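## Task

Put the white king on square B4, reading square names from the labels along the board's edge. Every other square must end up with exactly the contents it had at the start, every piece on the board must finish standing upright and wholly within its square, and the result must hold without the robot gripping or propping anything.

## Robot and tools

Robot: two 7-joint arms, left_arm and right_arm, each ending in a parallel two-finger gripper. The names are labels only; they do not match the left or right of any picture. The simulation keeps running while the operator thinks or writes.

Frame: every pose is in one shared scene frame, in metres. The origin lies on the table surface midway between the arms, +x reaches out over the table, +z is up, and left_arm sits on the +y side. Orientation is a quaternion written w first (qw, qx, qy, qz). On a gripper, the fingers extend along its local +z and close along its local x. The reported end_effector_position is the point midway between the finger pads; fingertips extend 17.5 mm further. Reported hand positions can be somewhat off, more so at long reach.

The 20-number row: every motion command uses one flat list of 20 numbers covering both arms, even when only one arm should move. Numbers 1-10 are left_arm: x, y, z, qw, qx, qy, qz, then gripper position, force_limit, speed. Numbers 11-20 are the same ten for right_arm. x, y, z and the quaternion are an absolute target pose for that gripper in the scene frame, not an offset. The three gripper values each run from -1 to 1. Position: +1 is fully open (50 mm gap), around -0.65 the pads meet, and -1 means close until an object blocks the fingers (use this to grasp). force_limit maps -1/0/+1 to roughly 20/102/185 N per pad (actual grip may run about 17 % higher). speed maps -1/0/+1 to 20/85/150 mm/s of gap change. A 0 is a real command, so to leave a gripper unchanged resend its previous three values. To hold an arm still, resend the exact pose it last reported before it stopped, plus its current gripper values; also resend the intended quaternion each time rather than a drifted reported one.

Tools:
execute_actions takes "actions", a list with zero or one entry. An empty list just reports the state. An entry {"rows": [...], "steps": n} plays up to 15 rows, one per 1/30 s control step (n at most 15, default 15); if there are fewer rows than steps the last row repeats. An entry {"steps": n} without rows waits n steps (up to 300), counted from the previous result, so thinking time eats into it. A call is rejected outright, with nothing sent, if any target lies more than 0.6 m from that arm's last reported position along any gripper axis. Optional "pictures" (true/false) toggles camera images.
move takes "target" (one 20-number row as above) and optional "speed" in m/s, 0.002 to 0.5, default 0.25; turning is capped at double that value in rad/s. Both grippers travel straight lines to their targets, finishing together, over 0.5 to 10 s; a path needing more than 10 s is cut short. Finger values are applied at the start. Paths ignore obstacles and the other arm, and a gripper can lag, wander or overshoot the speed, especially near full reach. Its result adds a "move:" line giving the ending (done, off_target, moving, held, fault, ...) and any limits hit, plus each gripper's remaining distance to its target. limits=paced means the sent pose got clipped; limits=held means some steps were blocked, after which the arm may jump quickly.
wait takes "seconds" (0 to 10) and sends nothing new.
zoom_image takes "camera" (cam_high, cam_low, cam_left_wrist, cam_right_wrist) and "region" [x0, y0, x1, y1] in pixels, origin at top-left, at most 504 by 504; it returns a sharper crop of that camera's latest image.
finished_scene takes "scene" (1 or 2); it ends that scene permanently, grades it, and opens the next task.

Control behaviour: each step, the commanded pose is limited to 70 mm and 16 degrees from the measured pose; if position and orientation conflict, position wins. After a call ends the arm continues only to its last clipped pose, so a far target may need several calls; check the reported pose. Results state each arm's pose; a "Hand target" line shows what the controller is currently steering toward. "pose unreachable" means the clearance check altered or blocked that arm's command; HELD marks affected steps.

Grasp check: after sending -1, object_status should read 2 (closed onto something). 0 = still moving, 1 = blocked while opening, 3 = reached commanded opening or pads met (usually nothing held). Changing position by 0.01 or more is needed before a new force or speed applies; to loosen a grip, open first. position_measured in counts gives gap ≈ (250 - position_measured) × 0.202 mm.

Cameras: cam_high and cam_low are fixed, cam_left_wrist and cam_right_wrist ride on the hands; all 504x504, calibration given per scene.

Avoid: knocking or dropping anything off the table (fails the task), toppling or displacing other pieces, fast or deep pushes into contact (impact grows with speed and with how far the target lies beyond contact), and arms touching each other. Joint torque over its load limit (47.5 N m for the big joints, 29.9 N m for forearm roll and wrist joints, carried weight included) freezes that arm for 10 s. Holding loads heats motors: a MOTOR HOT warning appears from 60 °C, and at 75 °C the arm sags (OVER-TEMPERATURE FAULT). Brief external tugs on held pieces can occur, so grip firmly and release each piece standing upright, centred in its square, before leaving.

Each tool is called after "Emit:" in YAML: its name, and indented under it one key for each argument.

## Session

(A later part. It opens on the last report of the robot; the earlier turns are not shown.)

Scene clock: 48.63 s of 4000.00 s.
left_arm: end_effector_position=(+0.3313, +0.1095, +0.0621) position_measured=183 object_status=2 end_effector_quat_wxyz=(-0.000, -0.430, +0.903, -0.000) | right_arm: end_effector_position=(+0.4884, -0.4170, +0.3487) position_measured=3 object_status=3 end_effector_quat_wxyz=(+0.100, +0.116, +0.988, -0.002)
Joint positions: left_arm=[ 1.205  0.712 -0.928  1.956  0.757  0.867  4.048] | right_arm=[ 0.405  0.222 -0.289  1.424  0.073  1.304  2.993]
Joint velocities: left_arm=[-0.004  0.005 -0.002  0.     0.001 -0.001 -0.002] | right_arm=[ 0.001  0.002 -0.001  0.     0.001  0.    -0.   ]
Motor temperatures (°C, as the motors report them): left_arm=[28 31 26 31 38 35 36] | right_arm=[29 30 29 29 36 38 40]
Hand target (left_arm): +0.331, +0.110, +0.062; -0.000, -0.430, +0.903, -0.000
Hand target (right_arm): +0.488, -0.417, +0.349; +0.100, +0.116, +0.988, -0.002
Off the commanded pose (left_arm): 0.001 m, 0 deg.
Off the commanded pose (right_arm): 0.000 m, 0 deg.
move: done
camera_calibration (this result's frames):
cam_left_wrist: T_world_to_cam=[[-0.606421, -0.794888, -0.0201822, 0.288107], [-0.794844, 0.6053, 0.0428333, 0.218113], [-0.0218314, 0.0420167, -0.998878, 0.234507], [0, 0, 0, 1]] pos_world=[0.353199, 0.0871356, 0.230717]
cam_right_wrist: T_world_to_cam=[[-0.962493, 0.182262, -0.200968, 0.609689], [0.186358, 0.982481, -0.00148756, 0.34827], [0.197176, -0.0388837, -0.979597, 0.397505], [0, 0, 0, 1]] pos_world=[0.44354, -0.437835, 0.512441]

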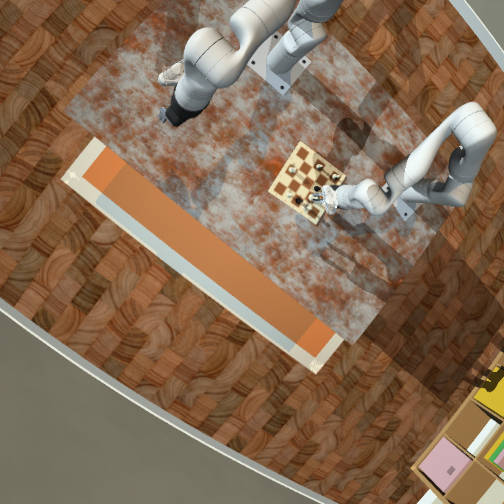

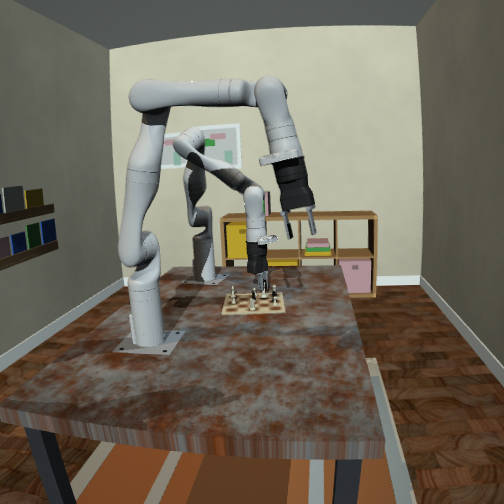

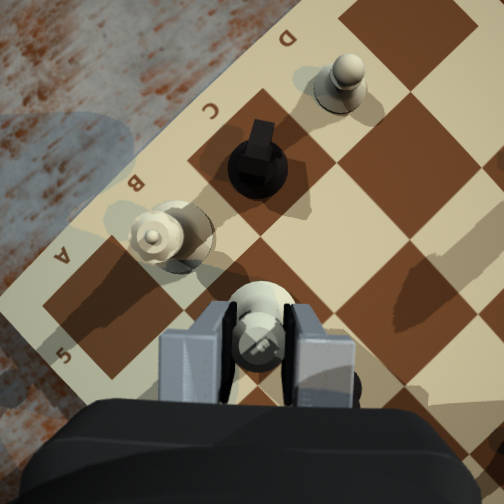

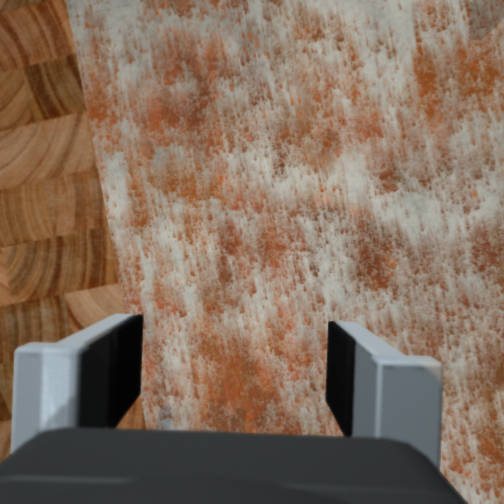

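Emit:
move:
  target: [0.3325,0.1095,0.0555,0,-0.43,0.903,0,-1,-0.8,-0.5,0.4884,-0.417,0.3487,0.1,0.116,0.988,-0.002,1,0,0]
  speed: 0.02

Emit:
move:
  target: [0.3325,0.1095,0.0555,0,-0.43,0.903,0,0.1,-0.8,-0.5,0.4884,-0.417,0.3487,0.1,0.116,0.988,-0.002,1,0,0]

Emit:
move:
  target: [0.3325,0.1095,0.12,0,-0.43,0.903,0,0.1,-0.8,-0.5,0.4884,-0.417,0.3487,0.1,0.116,0.988,-0.002,1,0,0]
  speed: 0.15

Scene clock: 54.97 s of 4000.00 s.
left_arm: end_effector_position=(+0.3324, +0.1094, +0.0555) position_measured=183 object_status=2 end_effector_quat_wxyz=(-0.000, -0.430, +0.903, -0.000) | right_arm: end_effector_position=(+0.4884, -0.4170, +0.3487) position_measured=3 object_status=3 end_effector_quat_wxyz=(+0.100, +0.116, +0.988, -0.002)
Joint positions: left_arm=[ 1.195  0.725 -0.916  1.958  0.772  0.854  4.036] | right_arm=[ 0.405  0.222 -0.289  1.424  0.073  1.304  2.993]
Joint velocities: left_arm=[-0.001  0.002  0.001 -0.     0.    -0.     0.001] | right_arm=[-0.002  0.     0.     0.     0.     0.     0.   ]
Motor temperatures (°C, as the motors report them): left_arm=[28 31 26 31 38 35 36] | right_arm=[29 30 29 29 36 38 40]
Hand target (left_arm): +0.332, +0.109, +0.055; -0.000, -0.430, +0.903, -0.000
Hand target (right_arm): +0.488, -0.417, +0.349; +0.100, +0.116, +0.988, -0.002
Off the commanded pose (left_arm): 0.000 m, 0 deg.
Off the commanded pose (right_arm): 0.000 m, 0 deg.
After step 90, 2.63 s passed at rest.
move: done
camera_calibration (this result's frames):
cam_left_wrist: T_world_to_cam=[[-0.605967, -0.79522, -0.0207248, 0.288503], [-0.795193, 0.604823, 0.0430822, 0.219528], [-0.021725, 0.0425866, -0.998857, 0.227851], [0, 0, 0, 1]] pos_world=[0.35434, 0.086944, 0.224112]
cam_right_wrist: T_world_to_cam=[[-0.962493, 0.182262, -0.200968, 0.609689], [0.186358, 0.982481, -0.00148754, 0.34827], [0.197176, -0.0388836, -0.979597, 0.397505], [0, 0, 0, 1]] pos_world=[0.443541, -0.437835, 0.51244]

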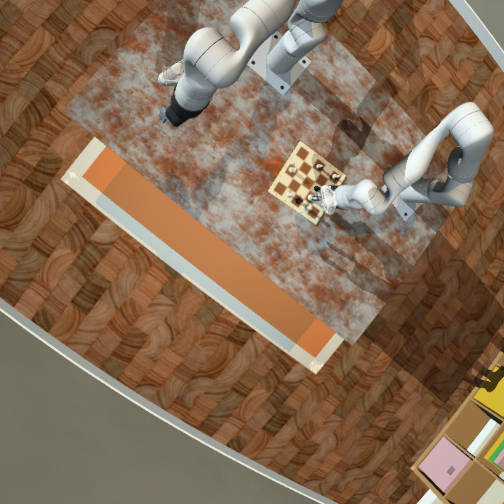

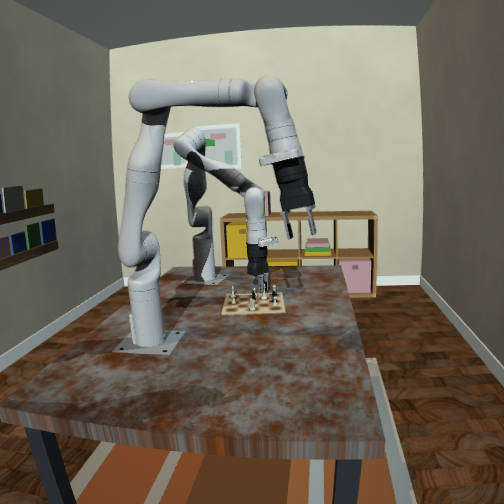

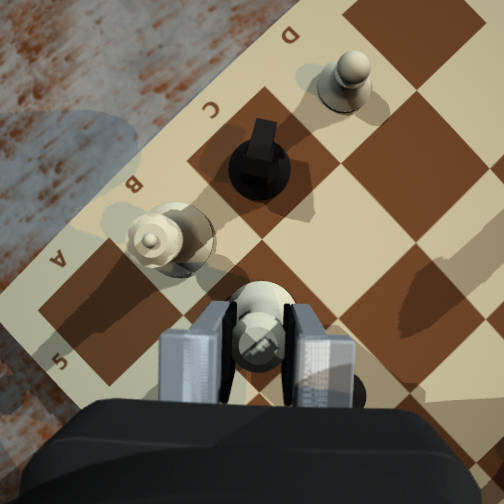

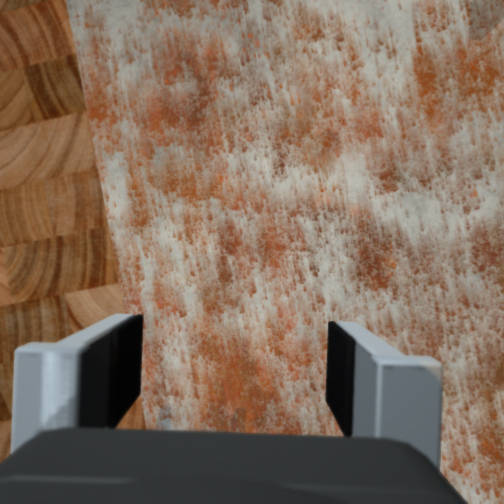

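Scene clock: 55.67 s of 4000.00 s.
left_arm: end_effector_position=(+0.3325, +0.1095, +0.0555) position_measured=138 object_status=3 end_effector_quat_wxyz=(+0.000, -0.430, +0.903, -0.000) | right_arm: end_effector_position=(+0.4884, -0.4170, +0.3487) position_measured=3 object_status=3 end_effector_quat_wxyz=(+0.100, +0.116, +0.988, -0.002)
Joint positions: left_arm=[ 1.194  0.725 -0.916  1.958  0.772  0.854  4.036] | right_arm=[ 0.405  0.222 -0.289  1.424  0.073  1.304  2.993]
Joint velocities: left_arm=[-0.     0.     0.001  0.001  0.    -0.    -0.   ] | right_arm=[-0.001  0.001  0.     0.    -0.001  0.     0.   ]
Motor temperatures (°C, as the motors report them): left_arm=[28 31 26 31 38 35 36] | right_arm=[29 30 29 29 36 38 40]
Hand target (left_arm): +0.332, +0.109, +0.055; -0.000, -0.430, +0.903, +0.000
Hand target (right_arm): +0.488, -0.417, +0.349; +0.100, +0.116, +0.988, -0.002
Off the commanded pose (left_arm): 0.000 m, 0 deg.
Off the commanded pose (right_arm): 0.000 m, 0 deg.
move: done
camera_calibration (this result's frames):
cam_left_wrist: T_world_to_cam=[[-0.605827, -0.795323, -0.0208689, 0.288593], [-0.7953, 0.604677, 0.0431773, 0.219554], [-0.0217209, 0.042755, -0.998849, 0.227779], [0, 0, 0, 1]] pos_world=[0.354396, 0.087027, 0.22406]
cam_right_wrist: T_world_to_cam=[[-0.962493, 0.182262, -0.200968, 0.609689], [0.186357, 0.982481, -0.00148743, 0.34827], [0.197176, -0.0388835, -0.979597, 0.397505], [0, 0, 0, 1]] pos_world=[0.443541, -0.437835, 0.51244]

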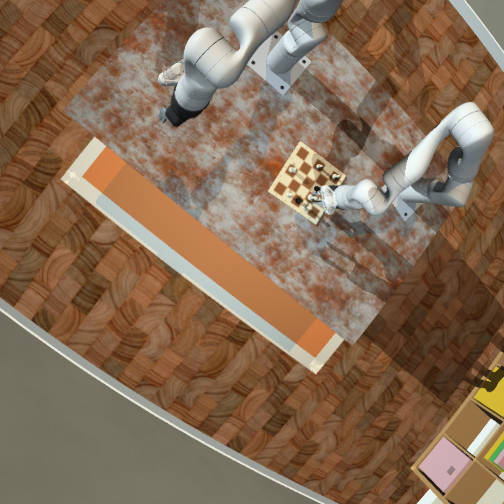

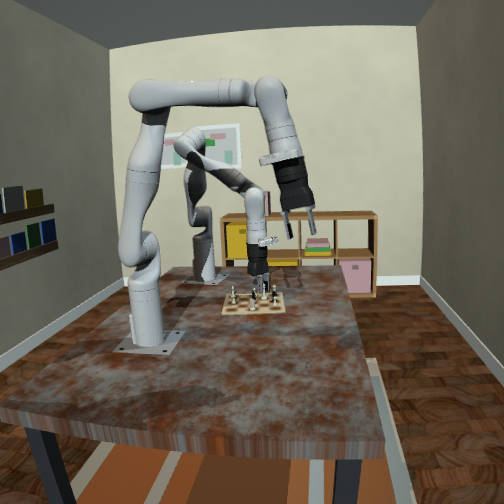

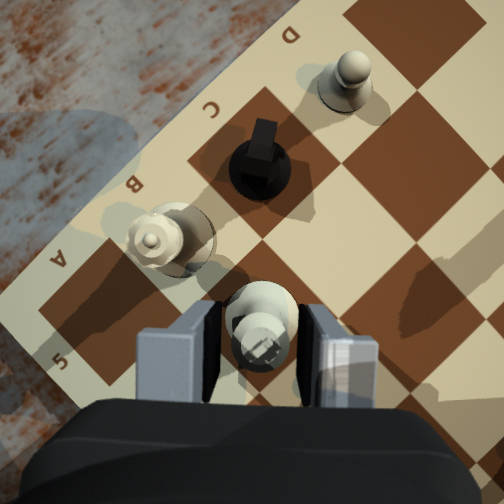

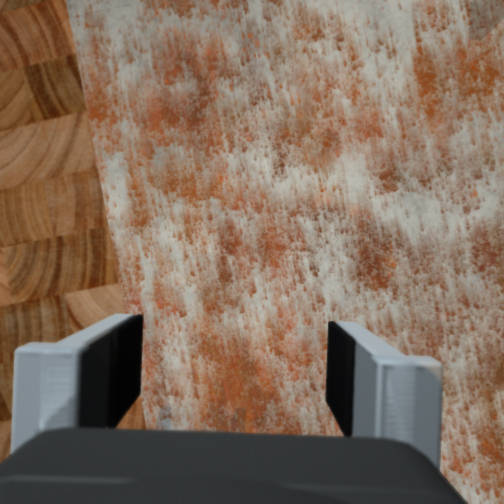

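Scene clock: 56.50 s of 4000.00 s.
left_arm: end_effector_position=(+0.3327, +0.1100, +0.1199) position_measured=138 object_status=3 end_effector_quat_wxyz=(+0.000, -0.430, +0.903, +0.000) | right_arm: end_effector_position=(+0.4884, -0.4170, +0.3487) position_measured=3 object_status=3 end_effector_quat_wxyz=(+0.100, +0.116, +0.988, -0.002)
Joint positions: left_arm=[ 1.269  0.619 -1.02   1.887  0.628  0.998  4.153] | right_arm=[ 0.405  0.222 -0.289  1.424  0.073  1.304  2.993]
Joint velocities: left_arm=[ 0.003 -0.004 -0.     0.    -0.001 -0.     0.   ] | right_arm=[ 0.001 -0.001 -0.     0.    -0.     0.     0.001]
Motor temperatures (°C, as the motors report them): left_arm=[28 31 26 31 38 35 36] | right_arm=[29 30 29 29 36 38 40]
Hand target (left_arm): +0.333, +0.110, +0.120; +0.000, -0.430, +0.903, +0.000
Hand target (right_arm): +0.488, -0.417, +0.349; +0.100, +0.116, +0.988, -0.002
Off the commanded pose (left_arm): 0.001 m, 0 deg.
Off the commanded pose (right_arm): 0.000 m, 0 deg.
move: done
camera_calibration (this result's frames):
cam_left_wrist: T_world_to_cam=[[-0.605322, -0.795688, -0.0215827, 0.290374], [-0.79569, 0.604145, 0.0434349, 0.21679], [-0.0215216, 0.0434652, -0.998823, 0.291951], [0, 0, 0, 1]] pos_world=[0.354551, 0.0873845, 0.288458]
cam_right_wrist: T_world_to_cam=[[-0.962493, 0.182262, -0.200968, 0.609689], [0.186358, 0.982481, -0.00148758, 0.34827], [0.197176, -0.0388837, -0.979597, 0.397505], [0, 0, 0, 1]] pos_world=[0.443541, -0.437835, 0.51244]

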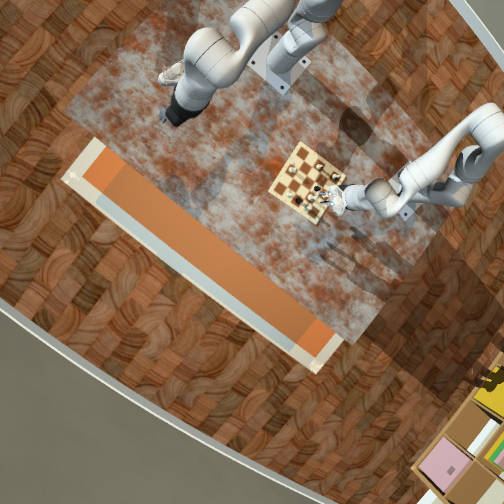

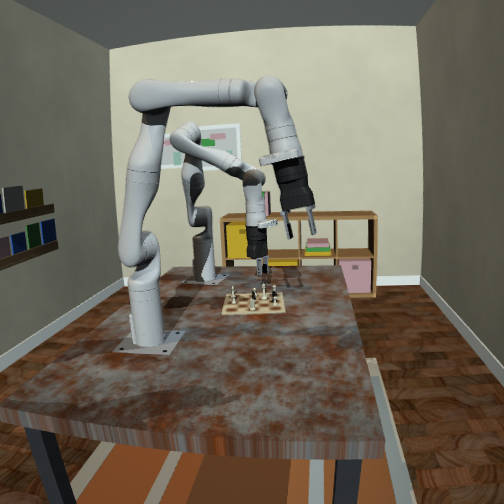

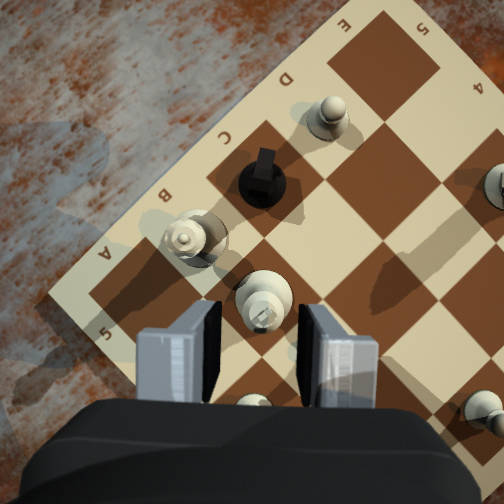

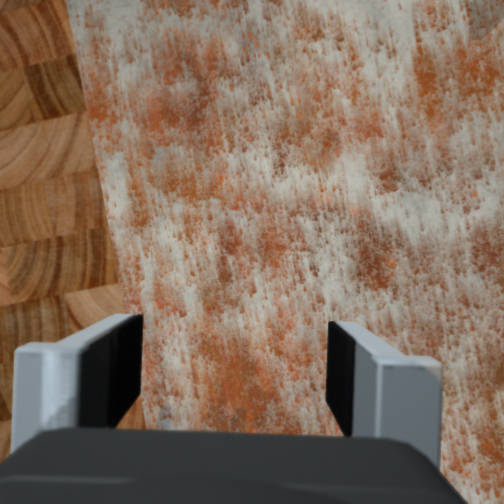

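Emit:
finished_scene:
  scene: 1

The scene is finished: the task was done.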